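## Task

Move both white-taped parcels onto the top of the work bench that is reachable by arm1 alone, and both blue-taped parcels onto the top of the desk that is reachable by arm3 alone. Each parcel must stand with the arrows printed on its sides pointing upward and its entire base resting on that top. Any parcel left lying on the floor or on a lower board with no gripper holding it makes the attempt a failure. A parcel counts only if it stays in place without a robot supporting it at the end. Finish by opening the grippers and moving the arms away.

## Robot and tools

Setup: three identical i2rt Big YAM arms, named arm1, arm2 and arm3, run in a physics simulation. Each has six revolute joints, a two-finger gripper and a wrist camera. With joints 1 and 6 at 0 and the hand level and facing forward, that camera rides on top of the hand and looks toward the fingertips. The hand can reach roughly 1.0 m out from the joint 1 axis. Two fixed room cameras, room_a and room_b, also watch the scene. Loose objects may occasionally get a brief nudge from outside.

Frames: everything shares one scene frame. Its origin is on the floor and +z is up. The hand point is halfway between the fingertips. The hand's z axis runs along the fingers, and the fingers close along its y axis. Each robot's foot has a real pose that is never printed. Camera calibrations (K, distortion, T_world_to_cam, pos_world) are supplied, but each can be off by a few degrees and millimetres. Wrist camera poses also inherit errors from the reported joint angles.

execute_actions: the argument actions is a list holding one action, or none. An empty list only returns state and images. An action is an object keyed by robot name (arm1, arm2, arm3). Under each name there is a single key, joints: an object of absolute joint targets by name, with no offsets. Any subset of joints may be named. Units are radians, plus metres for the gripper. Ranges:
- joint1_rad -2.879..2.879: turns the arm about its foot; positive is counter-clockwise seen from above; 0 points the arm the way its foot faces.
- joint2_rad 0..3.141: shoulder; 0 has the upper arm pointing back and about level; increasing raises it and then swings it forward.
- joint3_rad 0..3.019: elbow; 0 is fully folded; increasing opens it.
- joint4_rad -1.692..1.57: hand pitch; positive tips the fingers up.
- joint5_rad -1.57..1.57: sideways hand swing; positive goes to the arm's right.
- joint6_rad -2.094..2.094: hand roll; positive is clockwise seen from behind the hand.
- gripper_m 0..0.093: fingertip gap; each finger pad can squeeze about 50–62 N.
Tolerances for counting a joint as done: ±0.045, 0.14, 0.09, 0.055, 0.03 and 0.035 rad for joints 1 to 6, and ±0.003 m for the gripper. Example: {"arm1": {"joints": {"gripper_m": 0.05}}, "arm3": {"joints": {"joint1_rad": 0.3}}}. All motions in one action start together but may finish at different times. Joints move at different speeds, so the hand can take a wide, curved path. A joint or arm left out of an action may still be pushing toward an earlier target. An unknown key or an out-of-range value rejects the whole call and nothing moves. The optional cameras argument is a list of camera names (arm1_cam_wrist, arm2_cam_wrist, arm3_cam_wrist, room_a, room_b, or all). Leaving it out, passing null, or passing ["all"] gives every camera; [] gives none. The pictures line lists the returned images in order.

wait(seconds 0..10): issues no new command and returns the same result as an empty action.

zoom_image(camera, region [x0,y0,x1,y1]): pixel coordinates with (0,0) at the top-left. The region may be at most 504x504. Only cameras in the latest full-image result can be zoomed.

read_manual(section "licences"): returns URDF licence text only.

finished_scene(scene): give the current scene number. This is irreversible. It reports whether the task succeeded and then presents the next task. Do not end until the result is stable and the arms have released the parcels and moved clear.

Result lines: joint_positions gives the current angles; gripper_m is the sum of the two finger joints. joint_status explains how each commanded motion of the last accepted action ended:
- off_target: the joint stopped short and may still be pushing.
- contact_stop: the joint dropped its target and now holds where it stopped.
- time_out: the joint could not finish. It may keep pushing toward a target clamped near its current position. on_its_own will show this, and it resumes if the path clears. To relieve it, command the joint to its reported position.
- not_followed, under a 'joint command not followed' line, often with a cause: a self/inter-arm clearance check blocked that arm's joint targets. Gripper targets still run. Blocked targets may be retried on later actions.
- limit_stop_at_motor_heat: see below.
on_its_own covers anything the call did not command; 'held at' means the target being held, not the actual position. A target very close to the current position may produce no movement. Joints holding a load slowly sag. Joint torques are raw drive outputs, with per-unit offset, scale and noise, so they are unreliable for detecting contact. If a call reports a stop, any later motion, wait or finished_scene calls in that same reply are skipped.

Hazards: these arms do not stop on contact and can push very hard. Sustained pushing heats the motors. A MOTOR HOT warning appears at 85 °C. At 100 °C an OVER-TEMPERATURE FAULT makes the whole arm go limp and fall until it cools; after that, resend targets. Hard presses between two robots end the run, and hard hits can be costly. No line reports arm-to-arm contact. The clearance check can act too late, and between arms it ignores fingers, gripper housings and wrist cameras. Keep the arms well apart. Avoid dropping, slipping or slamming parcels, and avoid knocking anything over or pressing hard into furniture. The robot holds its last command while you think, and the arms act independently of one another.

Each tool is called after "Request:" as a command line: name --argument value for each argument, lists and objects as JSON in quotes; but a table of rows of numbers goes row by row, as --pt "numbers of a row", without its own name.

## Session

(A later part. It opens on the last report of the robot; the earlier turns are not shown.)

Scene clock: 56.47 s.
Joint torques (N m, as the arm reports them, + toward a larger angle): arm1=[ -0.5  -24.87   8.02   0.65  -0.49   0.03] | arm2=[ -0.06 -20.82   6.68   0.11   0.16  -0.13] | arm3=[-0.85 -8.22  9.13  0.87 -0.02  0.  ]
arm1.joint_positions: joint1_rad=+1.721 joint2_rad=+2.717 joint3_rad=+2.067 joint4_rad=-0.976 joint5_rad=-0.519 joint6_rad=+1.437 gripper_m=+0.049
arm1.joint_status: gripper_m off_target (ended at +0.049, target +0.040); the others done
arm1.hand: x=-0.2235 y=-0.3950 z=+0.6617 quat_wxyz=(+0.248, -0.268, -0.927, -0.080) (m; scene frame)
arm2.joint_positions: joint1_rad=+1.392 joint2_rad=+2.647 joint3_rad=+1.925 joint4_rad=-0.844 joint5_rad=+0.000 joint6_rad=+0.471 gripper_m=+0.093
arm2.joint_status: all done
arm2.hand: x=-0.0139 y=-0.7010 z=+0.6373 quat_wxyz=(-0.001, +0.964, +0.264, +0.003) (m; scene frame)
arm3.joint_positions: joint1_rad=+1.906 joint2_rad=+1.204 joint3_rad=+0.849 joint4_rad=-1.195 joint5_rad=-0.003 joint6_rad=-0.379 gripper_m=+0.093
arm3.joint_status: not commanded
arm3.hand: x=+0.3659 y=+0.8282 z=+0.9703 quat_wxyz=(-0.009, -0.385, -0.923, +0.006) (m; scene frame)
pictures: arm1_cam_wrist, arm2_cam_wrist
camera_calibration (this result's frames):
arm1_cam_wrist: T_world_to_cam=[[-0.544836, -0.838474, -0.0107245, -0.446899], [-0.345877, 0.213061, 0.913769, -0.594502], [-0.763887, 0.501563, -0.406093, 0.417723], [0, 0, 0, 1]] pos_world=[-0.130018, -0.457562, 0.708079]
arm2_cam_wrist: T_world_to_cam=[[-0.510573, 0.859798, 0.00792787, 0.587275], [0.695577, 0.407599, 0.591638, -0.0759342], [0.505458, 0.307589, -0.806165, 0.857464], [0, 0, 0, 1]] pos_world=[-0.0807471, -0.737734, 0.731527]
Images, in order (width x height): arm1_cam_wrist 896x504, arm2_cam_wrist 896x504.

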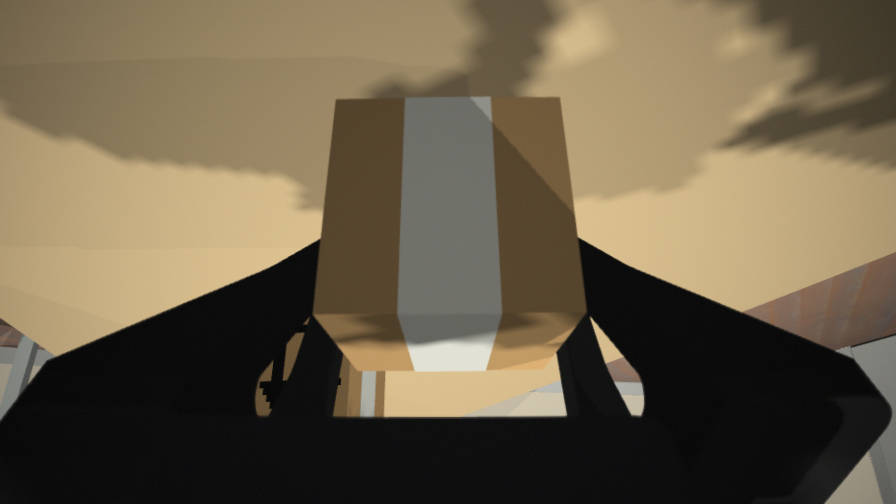

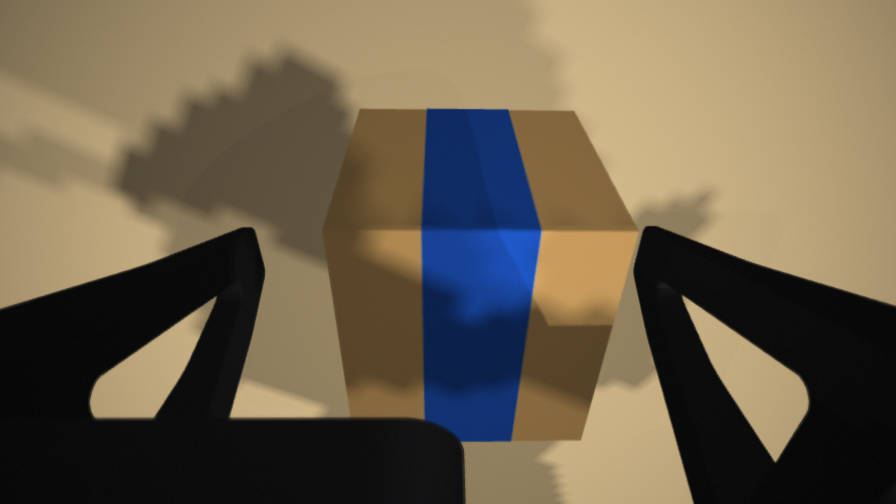

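Request:
execute_actions --actions '[{"arm1":{"joints":{"joint2_rad":1.3,"joint3_rad":0.8,"joint4_rad":-0.9,"joint5_rad":0,"joint6_rad":0}},"arm2":{"joints":{"gripper_m":0.04}}}]' --cameras '["arm1_cam_wrist","arm2_cam_wrist"]'

Scene clock: 59.07 s.
Joint torques (N m, as the arm reports them, + toward a larger angle): arm1=[-0.58 -9.27  8.19  0.78  0.13 -0.11] | arm2=[ -0.12 -21.25   6.71   0.14   0.17  -0.12] | arm3=[-0.84 -8.22  9.14  0.88 -0.02 -0.01]
arm1.joint_positions: joint1_rad=+1.720 joint2_rad=+1.309 joint3_rad=+0.795 joint4_rad=-0.899 joint5_rad=-0.004 joint6_rad=+0.010 gripper_m=+0.049
arm1.joint_status: all done
arm1.hand: x=-0.3624 y=-0.7035 z=+0.9725 quat_wxyz=(-0.070, +0.424, -0.902, -0.040) (m; scene frame)
arm2.joint_positions: joint1_rad=+1.392 joint2_rad=+2.647 joint3_rad=+1.925 joint4_rad=-0.844 joint5_rad=+0.000 joint6_rad=+0.471 gripper_m=+0.049
arm2.joint_status: gripper_m off_target (ended at +0.049, target +0.040)
arm2.hand: x=-0.0139 y=-0.7010 z=+0.6373 quat_wxyz=(-0.001, +0.964, +0.264, +0.003) (m; scene frame)
arm3.joint_positions: joint1_rad=+1.906 joint2_rad=+1.204 joint3_rad=+0.849 joint4_rad=-1.195 joint5_rad=-0.003 joint6_rad=-0.379 gripper_m=+0.093
arm3.joint_status: not commanded
arm3.hand: x=+0.3659 y=+0.8282 z=+0.9703 quat_wxyz=(-0.009, -0.385, -0.923, +0.006) (m; scene frame)
pictures: arm1_cam_wrist, arm2_cam_wrist
camera_calibration (this result's frames):
arm1_cam_wrist: T_world_to_cam=[[0.762977, -0.646257, -0.0147215, -0.16484], [-0.57332, -0.687036, 0.446414, -1.12202], [-0.298612, -0.332163, -0.894706, 0.649807], [0, 0, 0, 1]] pos_world=[-0.323465, -0.661553, 1.07984]
arm2_cam_wrist: T_world_to_cam=[[-0.510901, 0.859603, 0.00792522, 0.587136], [0.695421, 0.407865, 0.591638, -0.0757495], [0.505342, 0.30778, -0.806165, 0.857597], [0, 0, 0, 1]] pos_world=[-0.0807332, -0.737759, 0.731527]
Images, in order (width x height): arm1_cam_wrist 896x504, arm2_cam_wrist 896x504.

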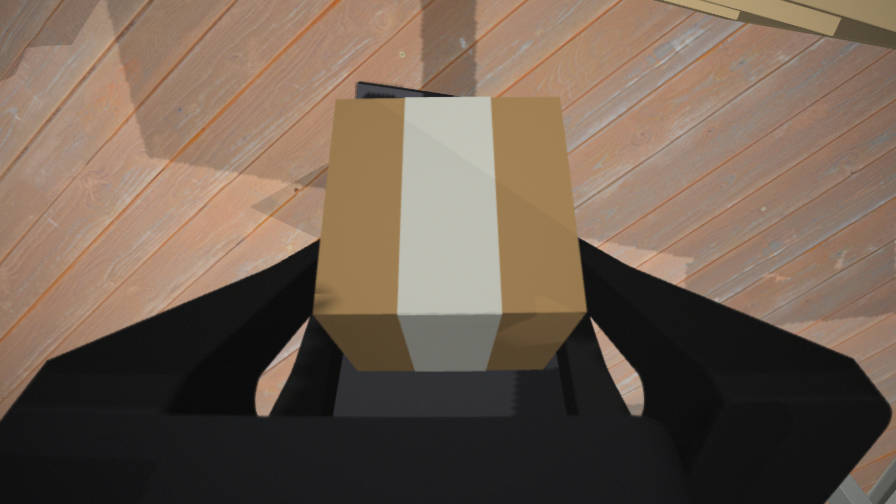

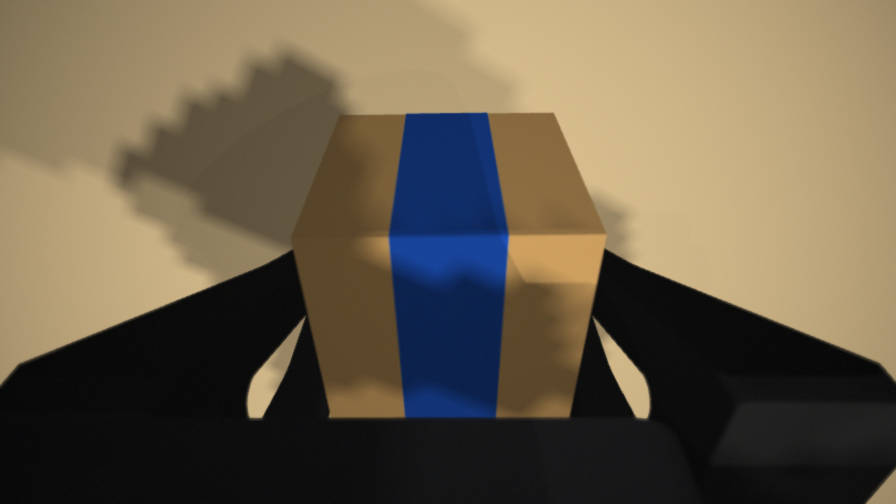

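Request:
execute_actions --actions '[{"arm1":{"joints":{"joint1_rad":-0.62,"joint2_rad":1.15,"joint3_rad":0.7,"joint4_rad":-1.1}},"arm2":{"joints":{"joint1_rad":-0.845,"joint2_rad":2.3,"joint3_rad":1.6,"joint4_rad":-0.86,"joint6_rad":0.1}}}]' --cameras '["arm2_cam_wrist","room_a"]'

Scene clock: 62.53 s.
Joint torques (N m, as the arm reports them, + toward a larger angle): arm1=[-0.64 -6.02  7.91  0.34 -0.01 -0.13] | arm2=[ -0.51 -17.21   5.77  -0.24   0.09  -0.12] | arm3=[-0.83 -8.21  9.13  0.89 -0.02  0.  ]
arm1.joint_positions: joint1_rad=-0.611 joint2_rad=+1.152 joint3_rad=+0.698 joint4_rad=-1.092 joint5_rad=-0.001 joint6_rad=+0.007 gripper_m=+0.049
arm1.joint_status: all done
arm1.hand: x=-0.5546 y=-1.2604 z=+0.9764 quat_wxyz=(-0.006, -0.663, -0.748, +0.006) (m; scene frame)
arm2.joint_positions: joint1_rad=-0.842 joint2_rad=+2.288 joint3_rad=+1.604 joint4_rad=-0.851 joint5_rad=+0.002 joint6_rad=+0.111 gripper_m=+0.050
arm2.joint_status: all done
arm2.hand: x=+0.1373 y=+0.4583 z=+0.7795 quat_wxyz=(-0.016, +0.784, -0.621, -0.013) (m; scene frame)
arm3.joint_positions: joint1_rad=+1.906 joint2_rad=+1.204 joint3_rad=+0.849 joint4_rad=-1.195 joint5_rad=-0.003 joint6_rad=-0.379 gripper_m=+0.093
arm3.joint_status: not commanded
arm3.hand: x=+0.3659 y=+0.8282 z=+0.9703 quat_wxyz=(-0.009, -0.385, -0.923, +0.006) (m; scene frame)
pictures: arm2_cam_wrist, room_a
camera_calibration (this result's frames):
arm2_cam_wrist: T_world_to_cam=[[0.972976, 0.230375, 0.0156445, -0.254653], [0.18359, -0.812914, 0.552689, -0.0777492], [0.140043, -0.534881, -0.833241, 0.996408], [0, 0, 0, 1]] pos_world=[0.122505, 0.528423, 0.877203]
Images, in order (width x height): arm2_cam_wrist 896x504, room_a 896x504.

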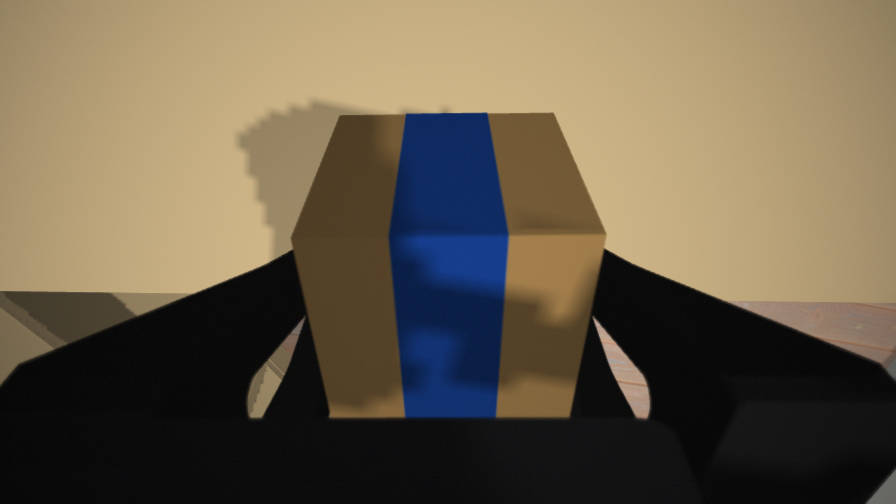

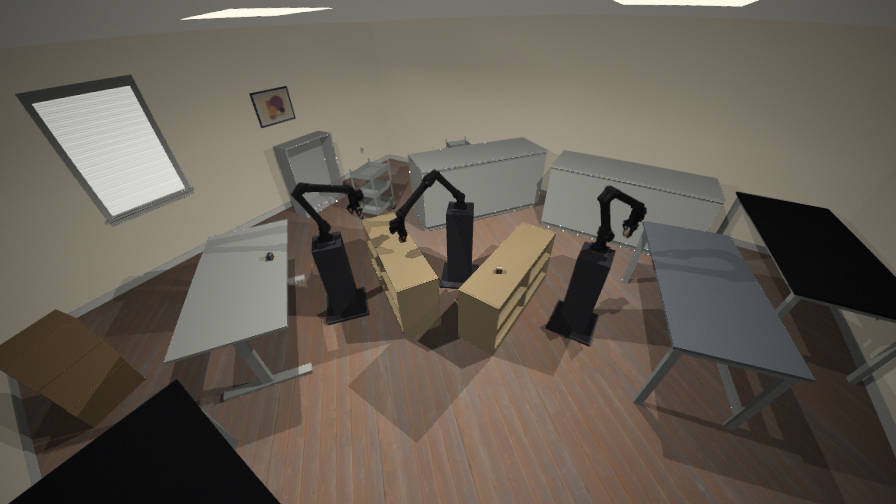

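Request:
execute_actions --actions '[]'

Scene clock: 63.33 s.
Joint torques (N m, as the arm reports them, + toward a larger angle): arm1=[-0.55 -5.76  7.96  0.32 -0.01 -0.12] | arm2=[ -0.26 -17.3    5.79  -0.27   0.09  -0.12] | arm3=[-0.84 -8.14  9.15  0.88 -0.02  0.  ]
arm1.joint_positions: joint1_rad=-0.611 joint2_rad=+1.152 joint3_rad=+0.698 joint4_rad=-1.092 joint5_rad=-0.001 joint6_rad=+0.007 gripper_m=+0.049
arm1.joint_status: all done
arm1.hand: x=-0.5546 y=-1.2604 z=+0.9764 quat_wxyz=(-0.006, -0.663, -0.748, +0.006) (m; scene frame)
arm2.joint_positions: joint1_rad=-0.842 joint2_rad=+2.288 joint3_rad=+1.604 joint4_rad=-0.851 joint5_rad=+0.002 joint6_rad=+0.111 gripper_m=+0.050
arm2.joint_status: all done
arm2.hand: x=+0.1373 y=+0.4583 z=+0.7795 quat_wxyz=(-0.016, +0.784, -0.621, -0.013) (m; scene frame)
arm3.joint_positions: joint1_rad=+1.906 joint2_rad=+1.204 joint3_rad=+0.849 joint4_rad=-1.195 joint5_rad=-0.003 joint6_rad=-0.379 gripper_m=+0.093
arm3.joint_status: not commanded
arm3.hand: x=+0.3659 y=+0.8282 z=+0.9703 quat_wxyz=(-0.009, -0.385, -0.923, +0.006) (m; scene frame)
pictures: arm1_cam_wrist, arm2_cam_wrist, arm3_cam_wrist, room_a, room_b
camera_calibration (this result's frames):
arm1_cam_wrist: T_world_to_cam=[[-0.994118, -0.108303, 0.0001564, -0.689026], [-0.0888323, 0.816219, 0.570872, 0.425278], [-0.0619548, 0.5675, -0.821039, 1.6042], [0, 0, 0, 1]] pos_world=[-0.547807, -1.33213, 1.07444]
arm2_cam_wrist: T_world_to_cam=[[0.972976, 0.230375, 0.0156445, -0.254653], [0.18359, -0.812914, 0.552689, -0.0777492], [0.140043, -0.534881, -0.833241, 0.996408], [0, 0, 0, 1]] pos_world=[0.122505, 0.528423, 0.877203]
arm3_cam_wrist: T_world_to_cam=[[-0.709428, -0.704771, -0.00293358, 0.844895], [-0.585373, 0.586913, 0.559349, -0.810567], [-0.392491, 0.398535, -0.828927, 0.740583], [0, 0, 0, 1]] pos_world=[0.41558, 0.776042, 1.06976]
Images, in order (width x height): arm1_cam_wrist 896x504, arm2_cam_wrist 896x504, arm3_cam_wrist 896x504, room_a 896x504, room_b 896x504.

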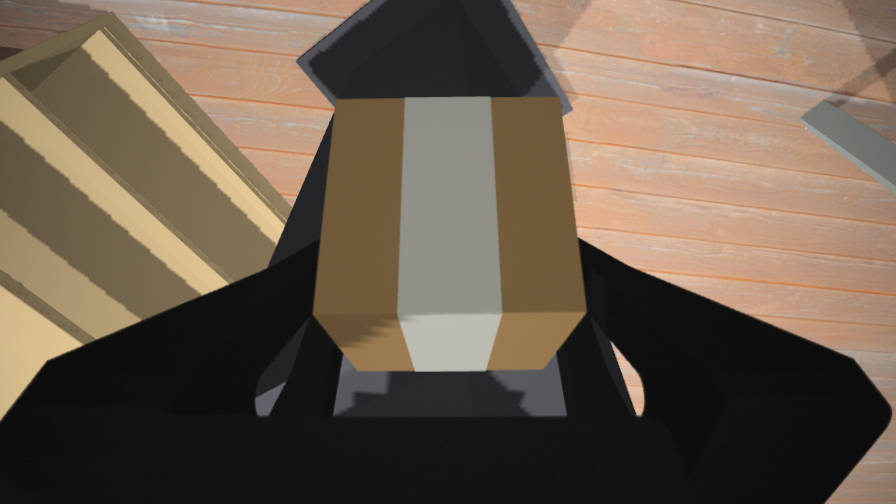

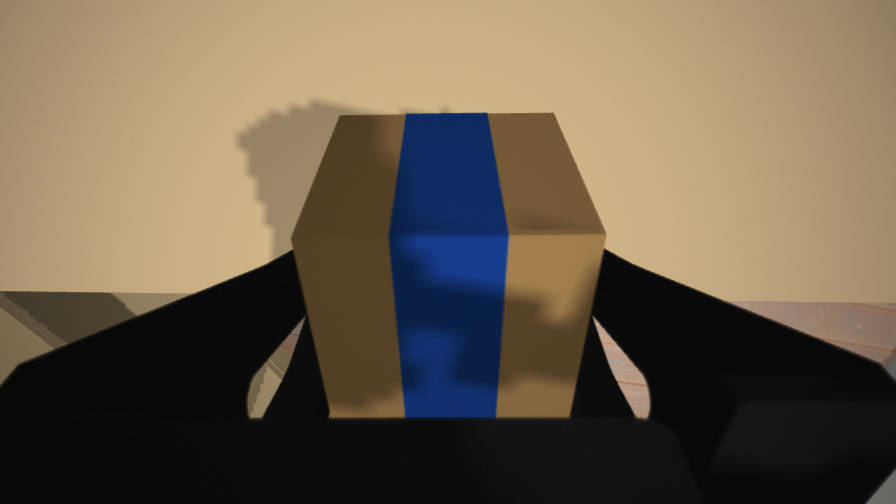

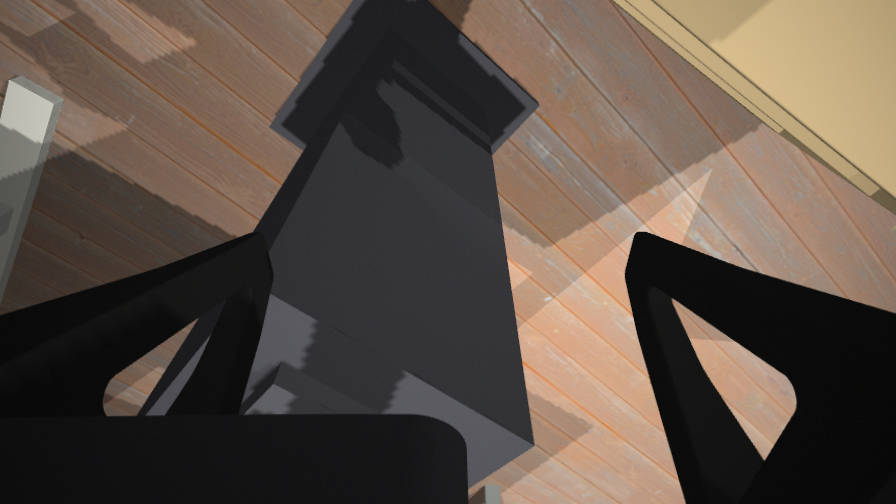

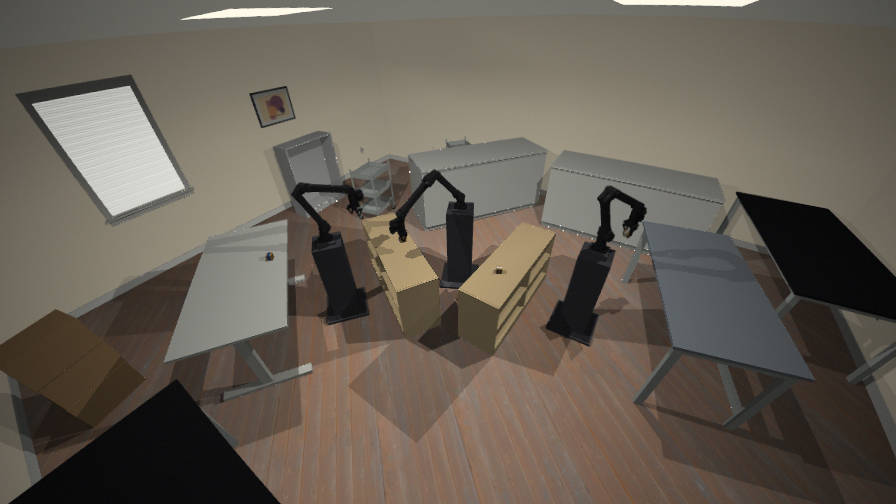

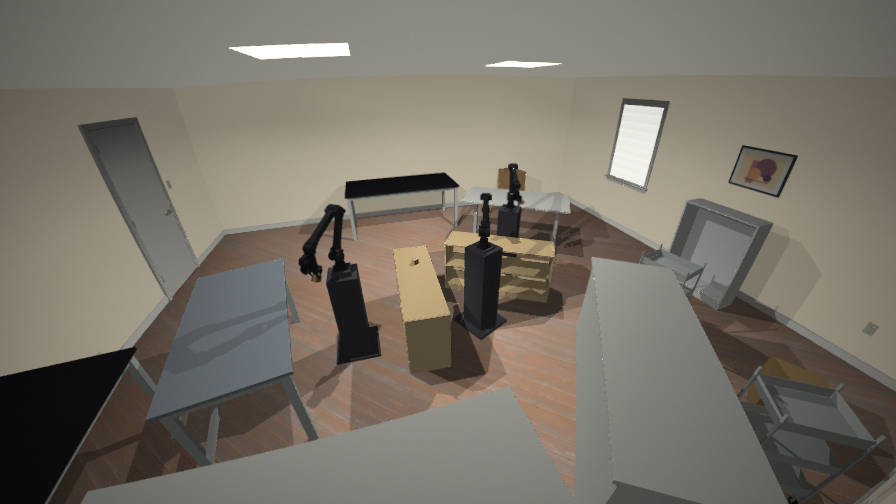

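Request:
execute_actions --actions '[{"arm1":{"joints":{"joint2_rad":2.186,"joint3_rad":1.51,"joint4_rad":0.18}},"arm2":{"joints":{"joint2_rad":2.535,"joint3_rad":1.658,"joint4_rad":-0.665}}}]' --cameras '["arm1_cam_wrist","arm2_cam_wrist"]'

Scene clock: 65.30 s.
Joint torques (N m, as the arm reports them, + toward a larger angle): arm1=[ -0.67 -21.96  10.81   2.4   -0.02  -0.13] | arm2=[ -0.72 -18.83   5.98   0.36   0.12  -0.13] | arm3=[-0.77 -8.21  9.14  0.88 -0.02  0.  ]
arm1.joint_positions: joint1_rad=-0.611 joint2_rad=+2.186 joint3_rad=+1.469 joint4_rad=+0.166 joint5_rad=-0.001 joint6_rad=+0.007 gripper_m=+0.049
arm1.joint_status: all done
arm1.hand: x=-0.4896 y=-1.7700 z=+0.9025 quat_wxyz=(-0.365, -0.580, -0.655, +0.319) (m; scene frame)
arm2.joint_positions: joint1_rad=-0.842 joint2_rad=+2.542 joint3_rad=+1.642 joint4_rad=-0.675 joint5_rad=+0.001 joint6_rad=+0.110 gripper_m=+0.049
arm2.joint_status: all done
arm2.hand: x=+0.1447 y=+0.4430 z=+0.6385 quat_wxyz=(-0.005, +0.784, -0.621, +0.003) (m; scene frame)
arm3.joint_positions: joint1_rad=+1.906 joint2_rad=+1.204 joint3_rad=+0.849 joint4_rad=-1.195 joint5_rad=-0.003 joint6_rad=-0.379 gripper_m=+0.093
arm3.joint_status: not commanded
arm3.hand: x=+0.3659 y=+0.8282 z=+0.9703 quat_wxyz=(-0.009, -0.385, -0.923, +0.006) (m; scene frame)
pictures: arm1_cam_wrist, arm2_cam_wrist
camera_calibration (this result's frames):
arm1_cam_wrist: T_world_to_cam=[[-0.992883, -0.118171, -0.0148022, -0.682882], [-0.103859, 0.919982, -0.37795, 1.92186], [0.0582804, -0.373723, -0.925707, 0.324121], [0, 0, 0, 1]] pos_world=[-0.497308, -1.72764, 1.0163]
arm2_cam_wrist: T_world_to_cam=[[0.972851, 0.230634, 0.0192312, -0.258513], [0.176093, -0.791579, 0.585145, -0.0427077], [0.150177, -0.565872, -0.810701, 0.867616], [0, 0, 0, 1]] pos_world=[0.128719, 0.516775, 0.733339]
Images, in order (width x height): arm1_cam_wrist 896x504, arm2_cam_wrist 896x504.

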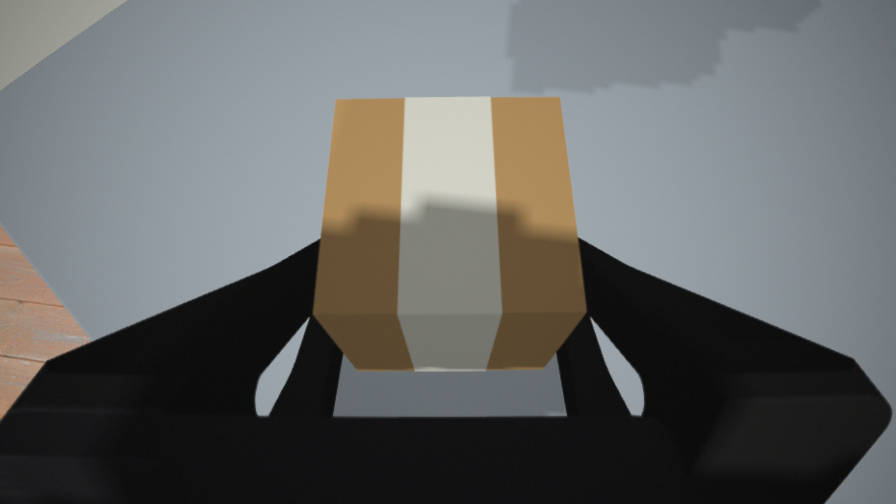

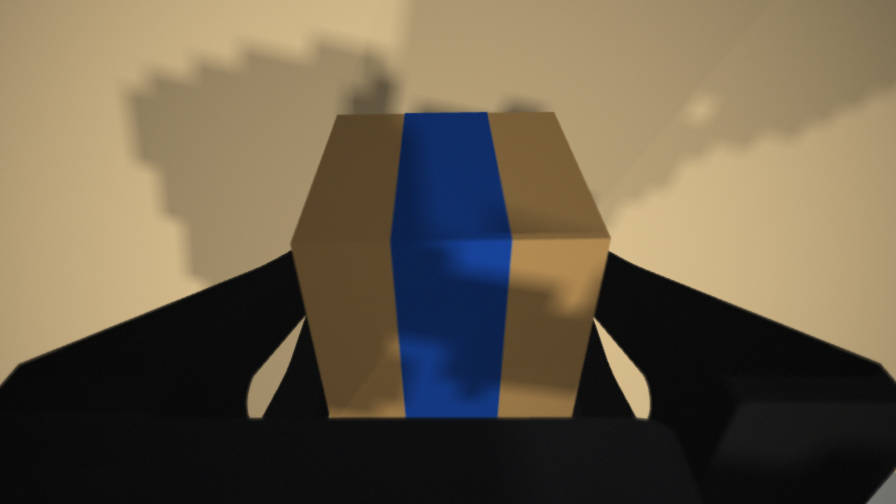

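Request:
execute_actions --actions '[{"arm1":{"joints":{"joint2_rad":2.342,"joint4_rad":0.37}},"arm2":{"joints":{"gripper_m":0.093}}}]' --cameras '["arm1_cam_wrist","arm2_cam_wrist"]'

Scene clock: 66.73 s.
Joint torques (N m, as the arm reports them, + toward a larger angle): arm1=[ -0.74 -22.17   8.8    2.52  -0.02  -0.14] | arm2=[ -0.57 -19.42   5.96   0.4    0.12  -0.11] | arm3=[-0.8  -8.22  9.12  0.87 -0.02  0.  ]
arm1.joint_positions: joint1_rad=-0.611 joint2_rad=+2.335 joint3_rad=+1.485 joint4_rad=+0.356 joint5_rad=-0.001 joint6_rad=+0.007 gripper_m=+0.049
arm1.joint_status: all done
arm1.hand: x=-0.4887 y=-1.7777 z=+0.8347 quat_wxyz=(-0.383, -0.570, -0.644, +0.336) (m; scene frame)
arm2.joint_positions: joint1_rad=-0.842 joint2_rad=+2.542 joint3_rad=+1.642 joint4_rad=-0.675 joint5_rad=+0.001 joint6_rad=+0.110 gripper_m=+0.093
arm2.joint_status: all done
arm2.hand: x=+0.1447 y=+0.4430 z=+0.6385 quat_wxyz=(-0.005, +0.784, -0.621, +0.003) (m; scene frame)
arm3.joint_positions: joint1_rad=+1.906 joint2_rad=+1.204 joint3_rad=+0.849 joint4_rad=-1.195 joint5_rad=-0.003 joint6_rad=-0.379 gripper_m=+0.093
arm3.joint_status: not commanded
arm3.hand: x=+0.3659 y=+0.8282 z=+0.9703 quat_wxyz=(-0.009, -0.385, -0.923, +0.006) (m; scene frame)
pictures: arm1_cam_wrist, arm2_cam_wrist
camera_calibration (this result's frames):
arm1_cam_wrist: T_world_to_cam=[[-0.992761, -0.119128, -0.0152781, -0.685188], [-0.101019, 0.897028, -0.430274, 1.90764], [0.0649627, -0.425616, -0.902569, 0.150127], [0, 0, 0, 1]] pos_world=[-0.497272, -1.72894, 0.945842]
arm2_cam_wrist: T_world_to_cam=[[0.972851, 0.230634, 0.0192312, -0.258513], [0.176093, -0.791579, 0.585145, -0.0427077], [0.150177, -0.565872, -0.810701, 0.867616], [0, 0, 0, 1]] pos_world=[0.128719, 0.516775, 0.733339]
Images, in order (width x height): arm1_cam_wrist 896x504, arm2_cam_wrist 896x504.

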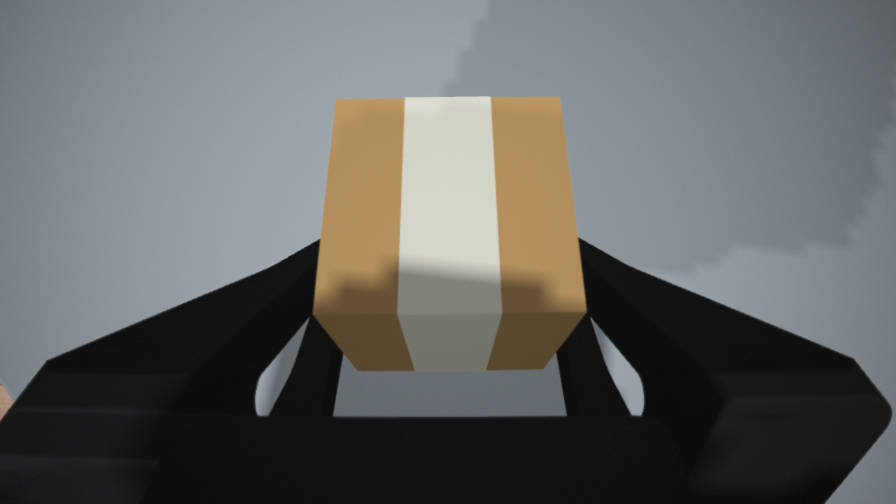

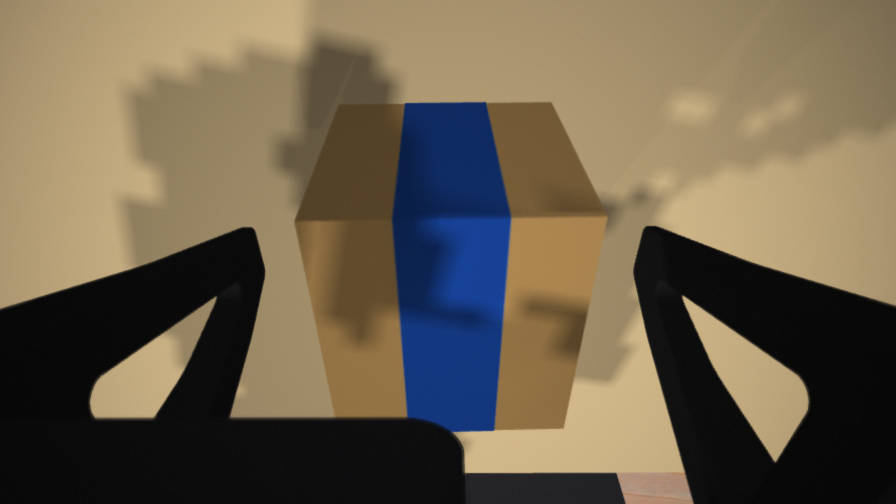

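Request:
execute_actions --actions '[{"arm1":{"joints":{"joint2_rad":2.375}},"arm2":{"joints":{"joint2_rad":1.5,"joint3_rad":1.0,"joint4_rad":-1.05}},"arm3":{"joints":{"joint1_rad":1.36}}}]' --cameras '["arm1_cam_wrist","room_a"]'

Scene clock: 68.70 s.
Joint torques (N m, as the arm reports them, + toward a larger angle): arm1=[ -0.61 -19.56   8.77   2.44  -0.01  -0.13] | arm2=[-0.51 -9.15  6.61 -0.23  0.12 -0.12] | arm3=[-0.27 -8.19  9.13  0.86 -0.1  -0.01]
arm1.joint_positions: joint1_rad=-0.611 joint2_rad=+2.336 joint3_rad=+1.485 joint4_rad=+0.356 joint5_rad=-0.001 joint6_rad=+0.007 gripper_m=+0.049
arm1.joint_status: all done
arm1.hand: x=-0.4887 y=-1.7776 z=+0.8344 quat_wxyz=(-0.383, -0.570, -0.644, +0.335) (m; scene frame)
arm2.joint_positions: joint1_rad=-0.842 joint2_rad=+1.496 joint3_rad=+1.005 joint4_rad=-1.041 joint5_rad=+0.001 joint6_rad=+0.110 gripper_m=+0.093
arm2.joint_status: all done
arm2.hand: x=+0.2093 y=+0.2504 z=+0.9821 quat_wxyz=(-0.016, +0.784, -0.620, -0.015) (m; scene frame)
arm3.joint_positions: joint1_rad=+1.360 joint2_rad=+1.204 joint3_rad=+0.849 joint4_rad=-1.195 joint5_rad=-0.001 joint6_rad=-0.379 gripper_m=+0.093
arm3.joint_status: all done
arm3.hand: x=+0.1984 y=+0.8067 z=+0.9701 quat_wxyz=(-0.006, -0.619, -0.785, +0.009) (m; scene frame)
pictures: arm1_cam_wrist, room_a
camera_calibration (this result's frames):
arm1_cam_wrist: T_world_to_cam=[[-0.992762, -0.119122, -0.0152751, -0.685185], [-0.101039, 0.897191, -0.42993, 1.90745], [0.0649187, -0.425275, -0.902733, 0.150612], [0, 0, 0, 1]] pos_world=[-0.497276, -1.72891, 0.945564]
Images, in order (width x height): arm1_cam_wrist 896x504, room_a 896x504.

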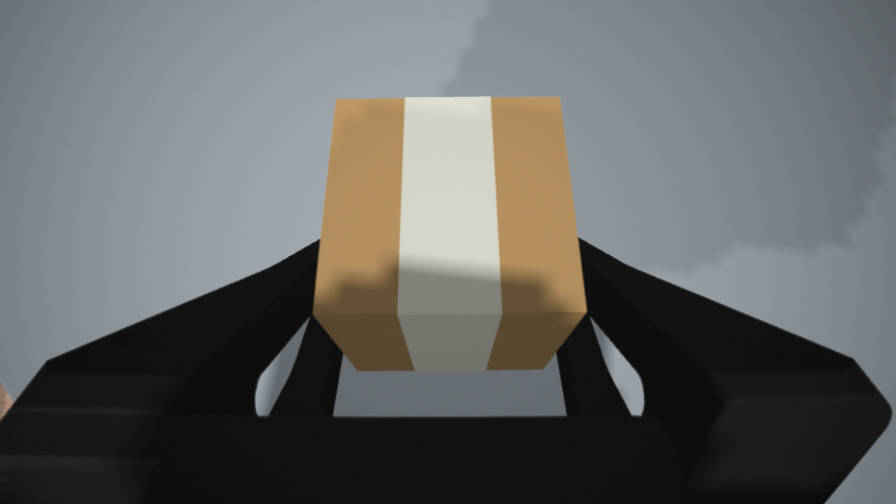

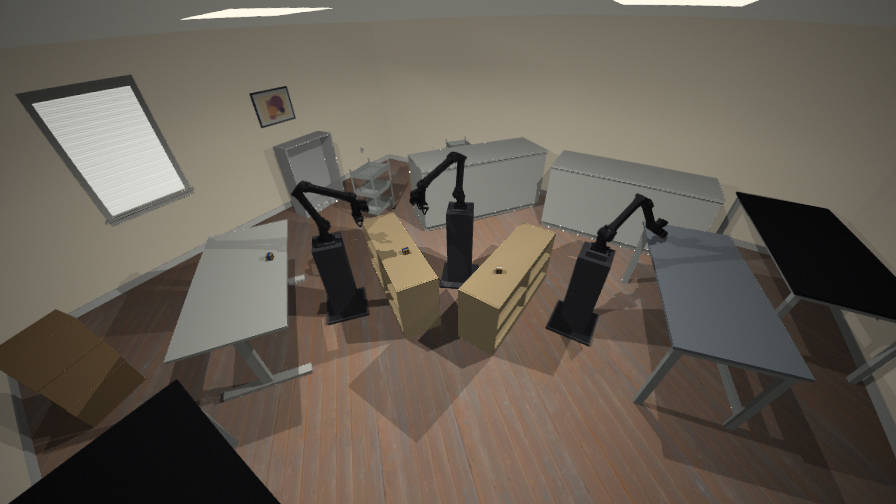

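Request:
execute_actions --actions '[{"arm1":{"joints":{"joint2_rad":2.402}},"arm2":{"joints":{"joint1_rad":-2.0,"joint2_rad":1.0,"joint3_rad":0.6,"joint4_rad":-1.1}},"arm3":{"joints":{"joint2_rad":2.382,"joint3_rad":1.91,"joint4_rad":-1.062}}}]' --cameras '["arm1_cam_wrist","arm3_cam_wrist"]'

Scene clock: 70.93 s.
Joint torques (N m, as the arm reports them, + toward a larger angle): arm1=[ -0.62 -19.95   8.55   2.22  -0.01  -0.13] | arm2=[-0.24 -2.77  6.82 -0.12  0.12 -0.11] | arm3=[ -0.3  -24.37  11.4    0.96  -0.1    0.  ]
arm1.joint_positions: joint1_rad=-0.611 joint2_rad=+2.367 joint3_rad=+1.485 joint4_rad=+0.363 joint5_rad=-0.001 joint6_rad=+0.007 gripper_m=+0.049
arm1.joint_status: all done
arm1.hand: x=-0.4894 y=-1.7724 z=+0.8117 quat_wxyz=(-0.375, -0.575, -0.649, +0.328) (m; scene frame)
arm2.joint_positions: joint1_rad=-1.998 joint2_rad=+1.001 joint3_rad=+0.606 joint4_rad=-1.092 joint5_rad=+0.001 joint6_rad=+0.109 gripper_m=+0.093
arm2.joint_status: all done
arm2.hand: x=+0.5258 y=+0.0360 z=+0.9897 quat_wxyz=(-0.043, +0.318, -0.947, -0.020) (m; scene frame)
arm3.joint_positions: joint1_rad=+1.360 joint2_rad=+2.374 joint3_rad=+1.870 joint4_rad=-1.061 joint5_rad=-0.001 joint6_rad=-0.379 gripper_m=+0.093
arm3.joint_status: all done
arm3.hand: x=+0.1459 y=+0.4455 z=+0.7548 quat_wxyz=(-0.002, -0.619, -0.785, +0.003) (m; scene frame)
pictures: arm1_cam_wrist, arm3_cam_wrist
camera_calibration (this result's frames):
arm1_cam_wrist: T_world_to_cam=[[-0.992815, -0.118704, -0.0150755, -0.685061], [-0.102316, 0.907493, -0.407415, 1.89229], [0.0620426, -0.402946, -0.913119, 0.17903], [0, 0, 0, 1]] pos_world=[-0.497635, -1.72642, 0.924095]
arm3_cam_wrist: T_world_to_cam=[[-0.972227, -0.233935, -0.00699192, 0.250174], [-0.195938, 0.797249, 0.570967, -0.753558], [-0.127995, 0.556479, -0.820943, 0.513077], [0, 0, 0, 1]] pos_world=[0.161247, 0.373781, 0.853213]
Images, in order (width x height): arm1_cam_wrist 896x504, arm3_cam_wrist 896x504.

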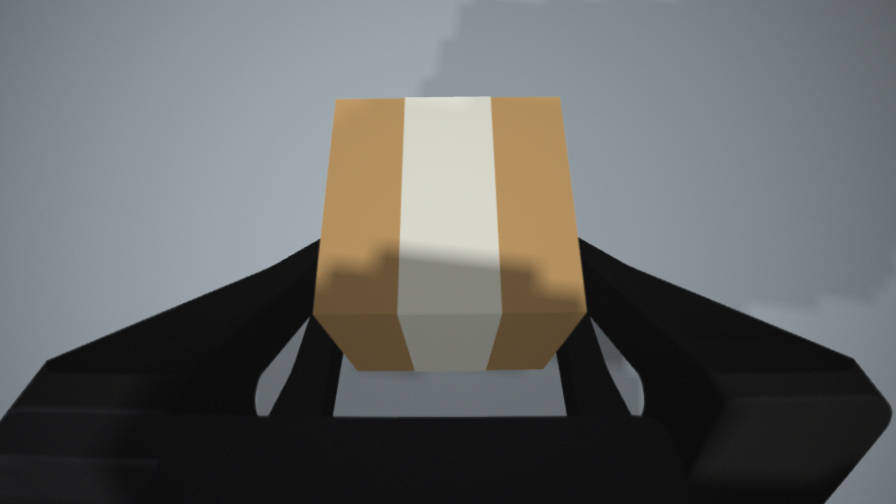

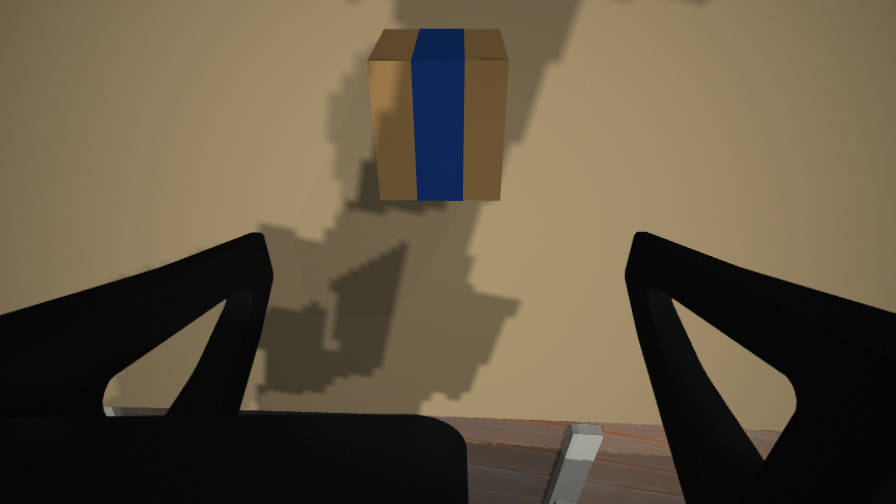

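Request:
execute_actions --actions '[{"arm1":{"joints":{"gripper_m":0.093}},"arm3":{"joints":{"joint2_rad":2.558,"joint3_rad":1.92,"joint4_rad":-0.908}}}]' --cameras '["arm1_cam_wrist","arm3_cam_wrist"]'

Scene clock: 72.60 s.
Joint torques (N m, as the arm reports them, + toward a larger angle): arm1=[ -0.68 -19.8    8.51   2.15  -0.02  -0.13] | arm2=[-0.35 -2.92  6.79 -0.12  0.12 -0.11] | arm3=[ -0.3  -25.38   8.94   1.28  -0.1    0.  ]
arm1.joint_positions: joint1_rad=-0.611 joint2_rad=+2.367 joint3_rad=+1.485 joint4_rad=+0.363 joint5_rad=-0.001 joint6_rad=+0.007 gripper_m=+0.093
arm1.joint_status: all done
arm1.hand: x=-0.4894 y=-1.7724 z=+0.8117 quat_wxyz=(-0.375, -0.575, -0.649, +0.328) (m; scene frame)
arm2.joint_positions: joint1_rad=-1.998 joint2_rad=+1.001 joint3_rad=+0.606 joint4_rad=-1.092 joint5_rad=+0.001 joint6_rad=+0.109 gripper_m=+0.093
arm2.joint_status: not commanded
arm2.hand: x=+0.5258 y=+0.0360 z=+0.9897 quat_wxyz=(-0.043, +0.318, -0.947, -0.020) (m; scene frame)
arm3.joint_positions: joint1_rad=+1.360 joint2_rad=+2.554 joint3_rad=+1.902 joint4_rad=-0.917 joint5_rad=-0.001 joint6_rad=-0.379 gripper_m=+0.093
arm3.joint_status: all done
arm3.hand: x=+0.1459 y=+0.4442 z=+0.6465 quat_wxyz=(-0.001, -0.619, -0.785, +0.001) (m; scene frame)
pictures: arm1_cam_wrist, arm3_cam_wrist
camera_calibration (this result's frames):
arm1_cam_wrist: T_world_to_cam=[[-0.992815, -0.118704, -0.0150755, -0.685061], [-0.102316, 0.907493, -0.407415, 1.89229], [0.0620426, -0.402946, -0.913119, 0.17903], [0, 0, 0, 1]] pos_world=[-0.497635, -1.72642, 0.924095]
arm3_cam_wrist: T_world_to_cam=[[-0.972221, -0.233907, -0.00855208, 0.250033], [-0.196289, 0.79487, 0.574153, -0.691647], [-0.127501, 0.559883, -0.818703, 0.421865], [0, 0, 0, 1]] pos_world=[0.161113, 0.372059, 0.744632]
Images, in order (width x height): arm1_cam_wrist 896x504, arm3_cam_wrist 896x504.

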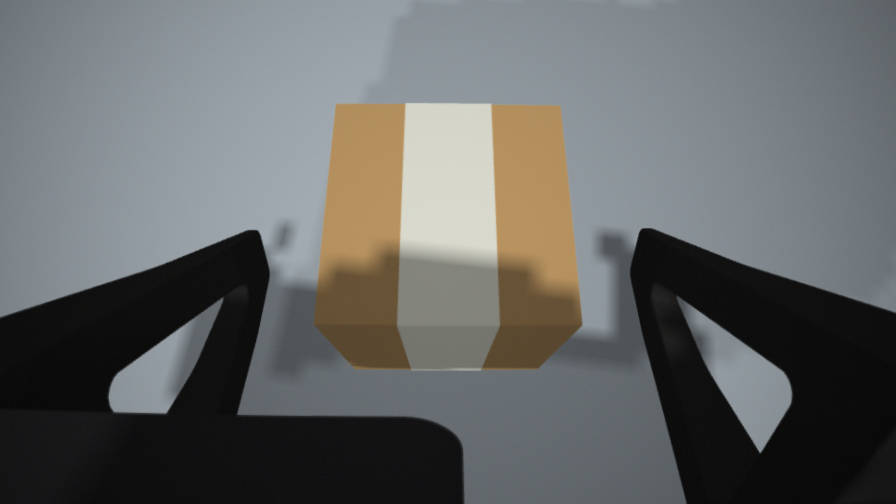

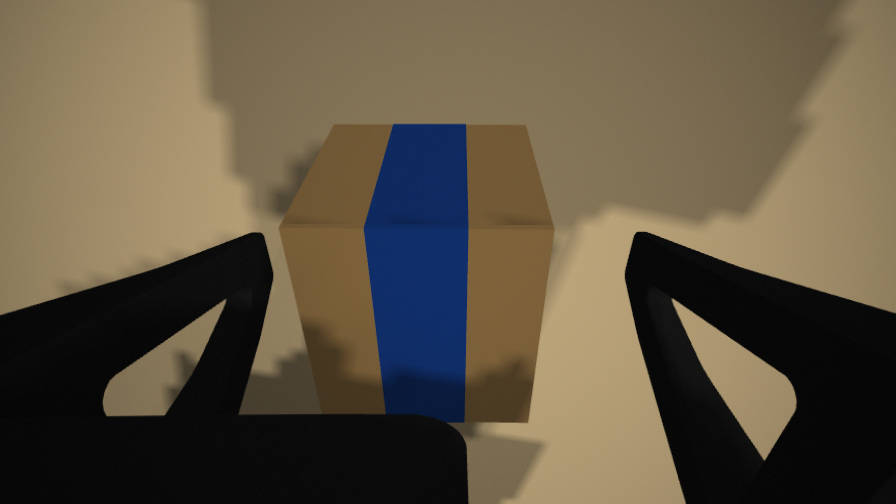

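Request:
execute_actions --actions '[{"arm1":{"joints":{"joint2_rad":2.0}},"arm3":{"joints":{"gripper_m":0.04}}}]' --cameras '["arm1_cam_wrist","arm3_cam_wrist"]'

Scene clock: 74.17 s.
Joint torques (N m, as the arm reports them, + toward a larger angle): arm1=[ -0.74 -18.9    9.2    1.85  -0.02  -0.12] | arm2=[-0.38 -2.79  6.8  -0.09  0.12 -0.11] | arm3=[ -0.32 -25.32   9.02   1.29  -0.09   0.  ]
arm1.joint_positions: joint1_rad=-0.611 joint2_rad=+1.973 joint3_rad=+1.510 joint4_rad=+0.375 joint5_rad=-0.001 joint6_rad=+0.007 gripper_m=+0.093
arm1.joint_status: all done
arm1.hand: x=-0.4856 y=-1.7977 z=+1.1420 quat_wxyz=(-0.506, -0.490, -0.554, +0.443) (m; scene frame)
arm2.joint_positions: joint1_rad=-1.998 joint2_rad=+1.001 joint3_rad=+0.606 joint4_rad=-1.092 joint5_rad=+0.001 joint6_rad=+0.109 gripper_m=+0.093
arm2.joint_status: not commanded
arm2.hand: x=+0.5258 y=+0.0360 z=+0.9897 quat_wxyz=(-0.043, +0.318, -0.947, -0.020) (m; scene frame)
arm3.joint_positions: joint1_rad=+1.360 joint2_rad=+2.554 joint3_rad=+1.902 joint4_rad=-0.916 joint5_rad=-0.001 joint6_rad=-0.379 gripper_m=+0.050
arm3.joint_status: gripper_m off_target (ended at +0.050, target +0.040)
arm3.hand: x=+0.1459 y=+0.4441 z=+0.6465 quat_wxyz=(-0.002, -0.619, -0.785, +0.001) (m; scene frame)
pictures: arm1_cam_wrist, arm3_cam_wrist
camera_calibration (this result's frames):
arm1_cam_wrist: T_world_to_cam=[[-0.991825, -0.126474, -0.01698, -0.69058], [-0.0706636, 0.655138, -0.752197, 2.00567], [0.106258, -0.744847, -0.65872, -0.413592], [0, 0, 0, 1]] pos_world=[-0.499259, -1.7094, 1.22449]
arm3_cam_wrist: T_world_to_cam=[[-0.972222, -0.23391, -0.00841026, 0.249908], [-0.196257, 0.795087, 0.573864, -0.69149], [-0.127546, 0.559574, -0.818907, 0.422191], [0, 0, 0, 1]] pos_world=[0.161105, 0.372004, 0.744658]
Images, in order (width x height): arm1_cam_wrist 896x504, arm3_cam_wrist 896x504.

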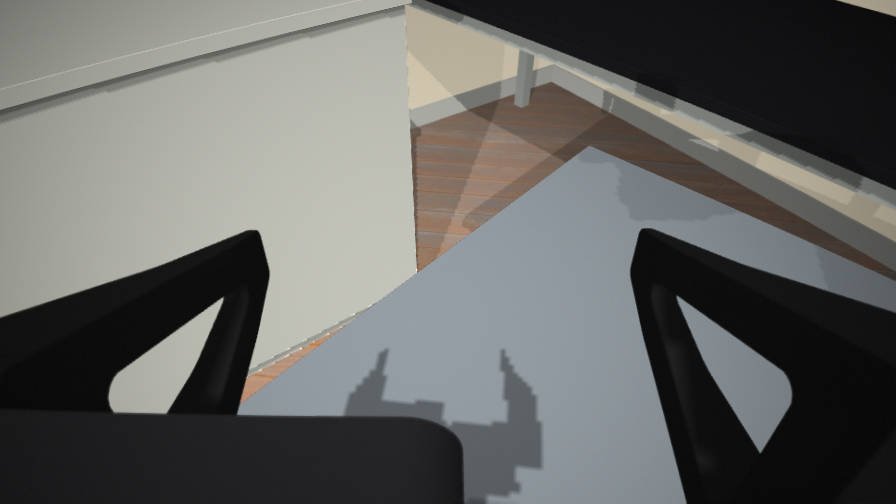

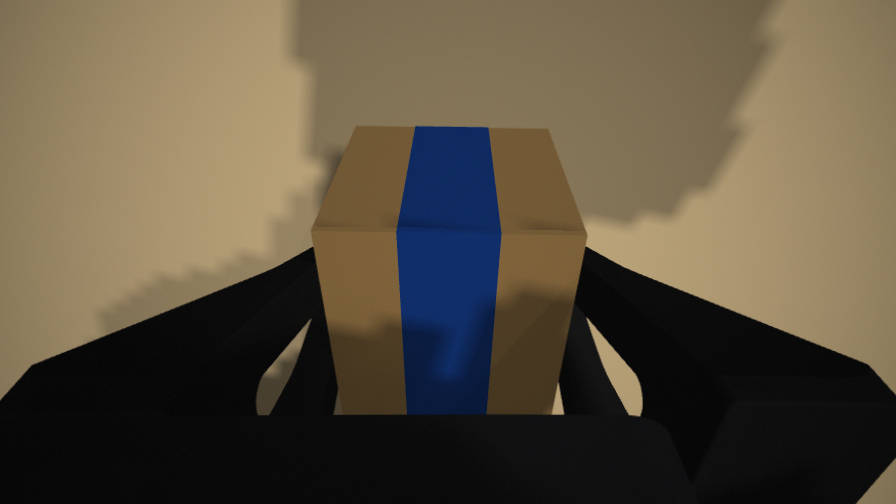

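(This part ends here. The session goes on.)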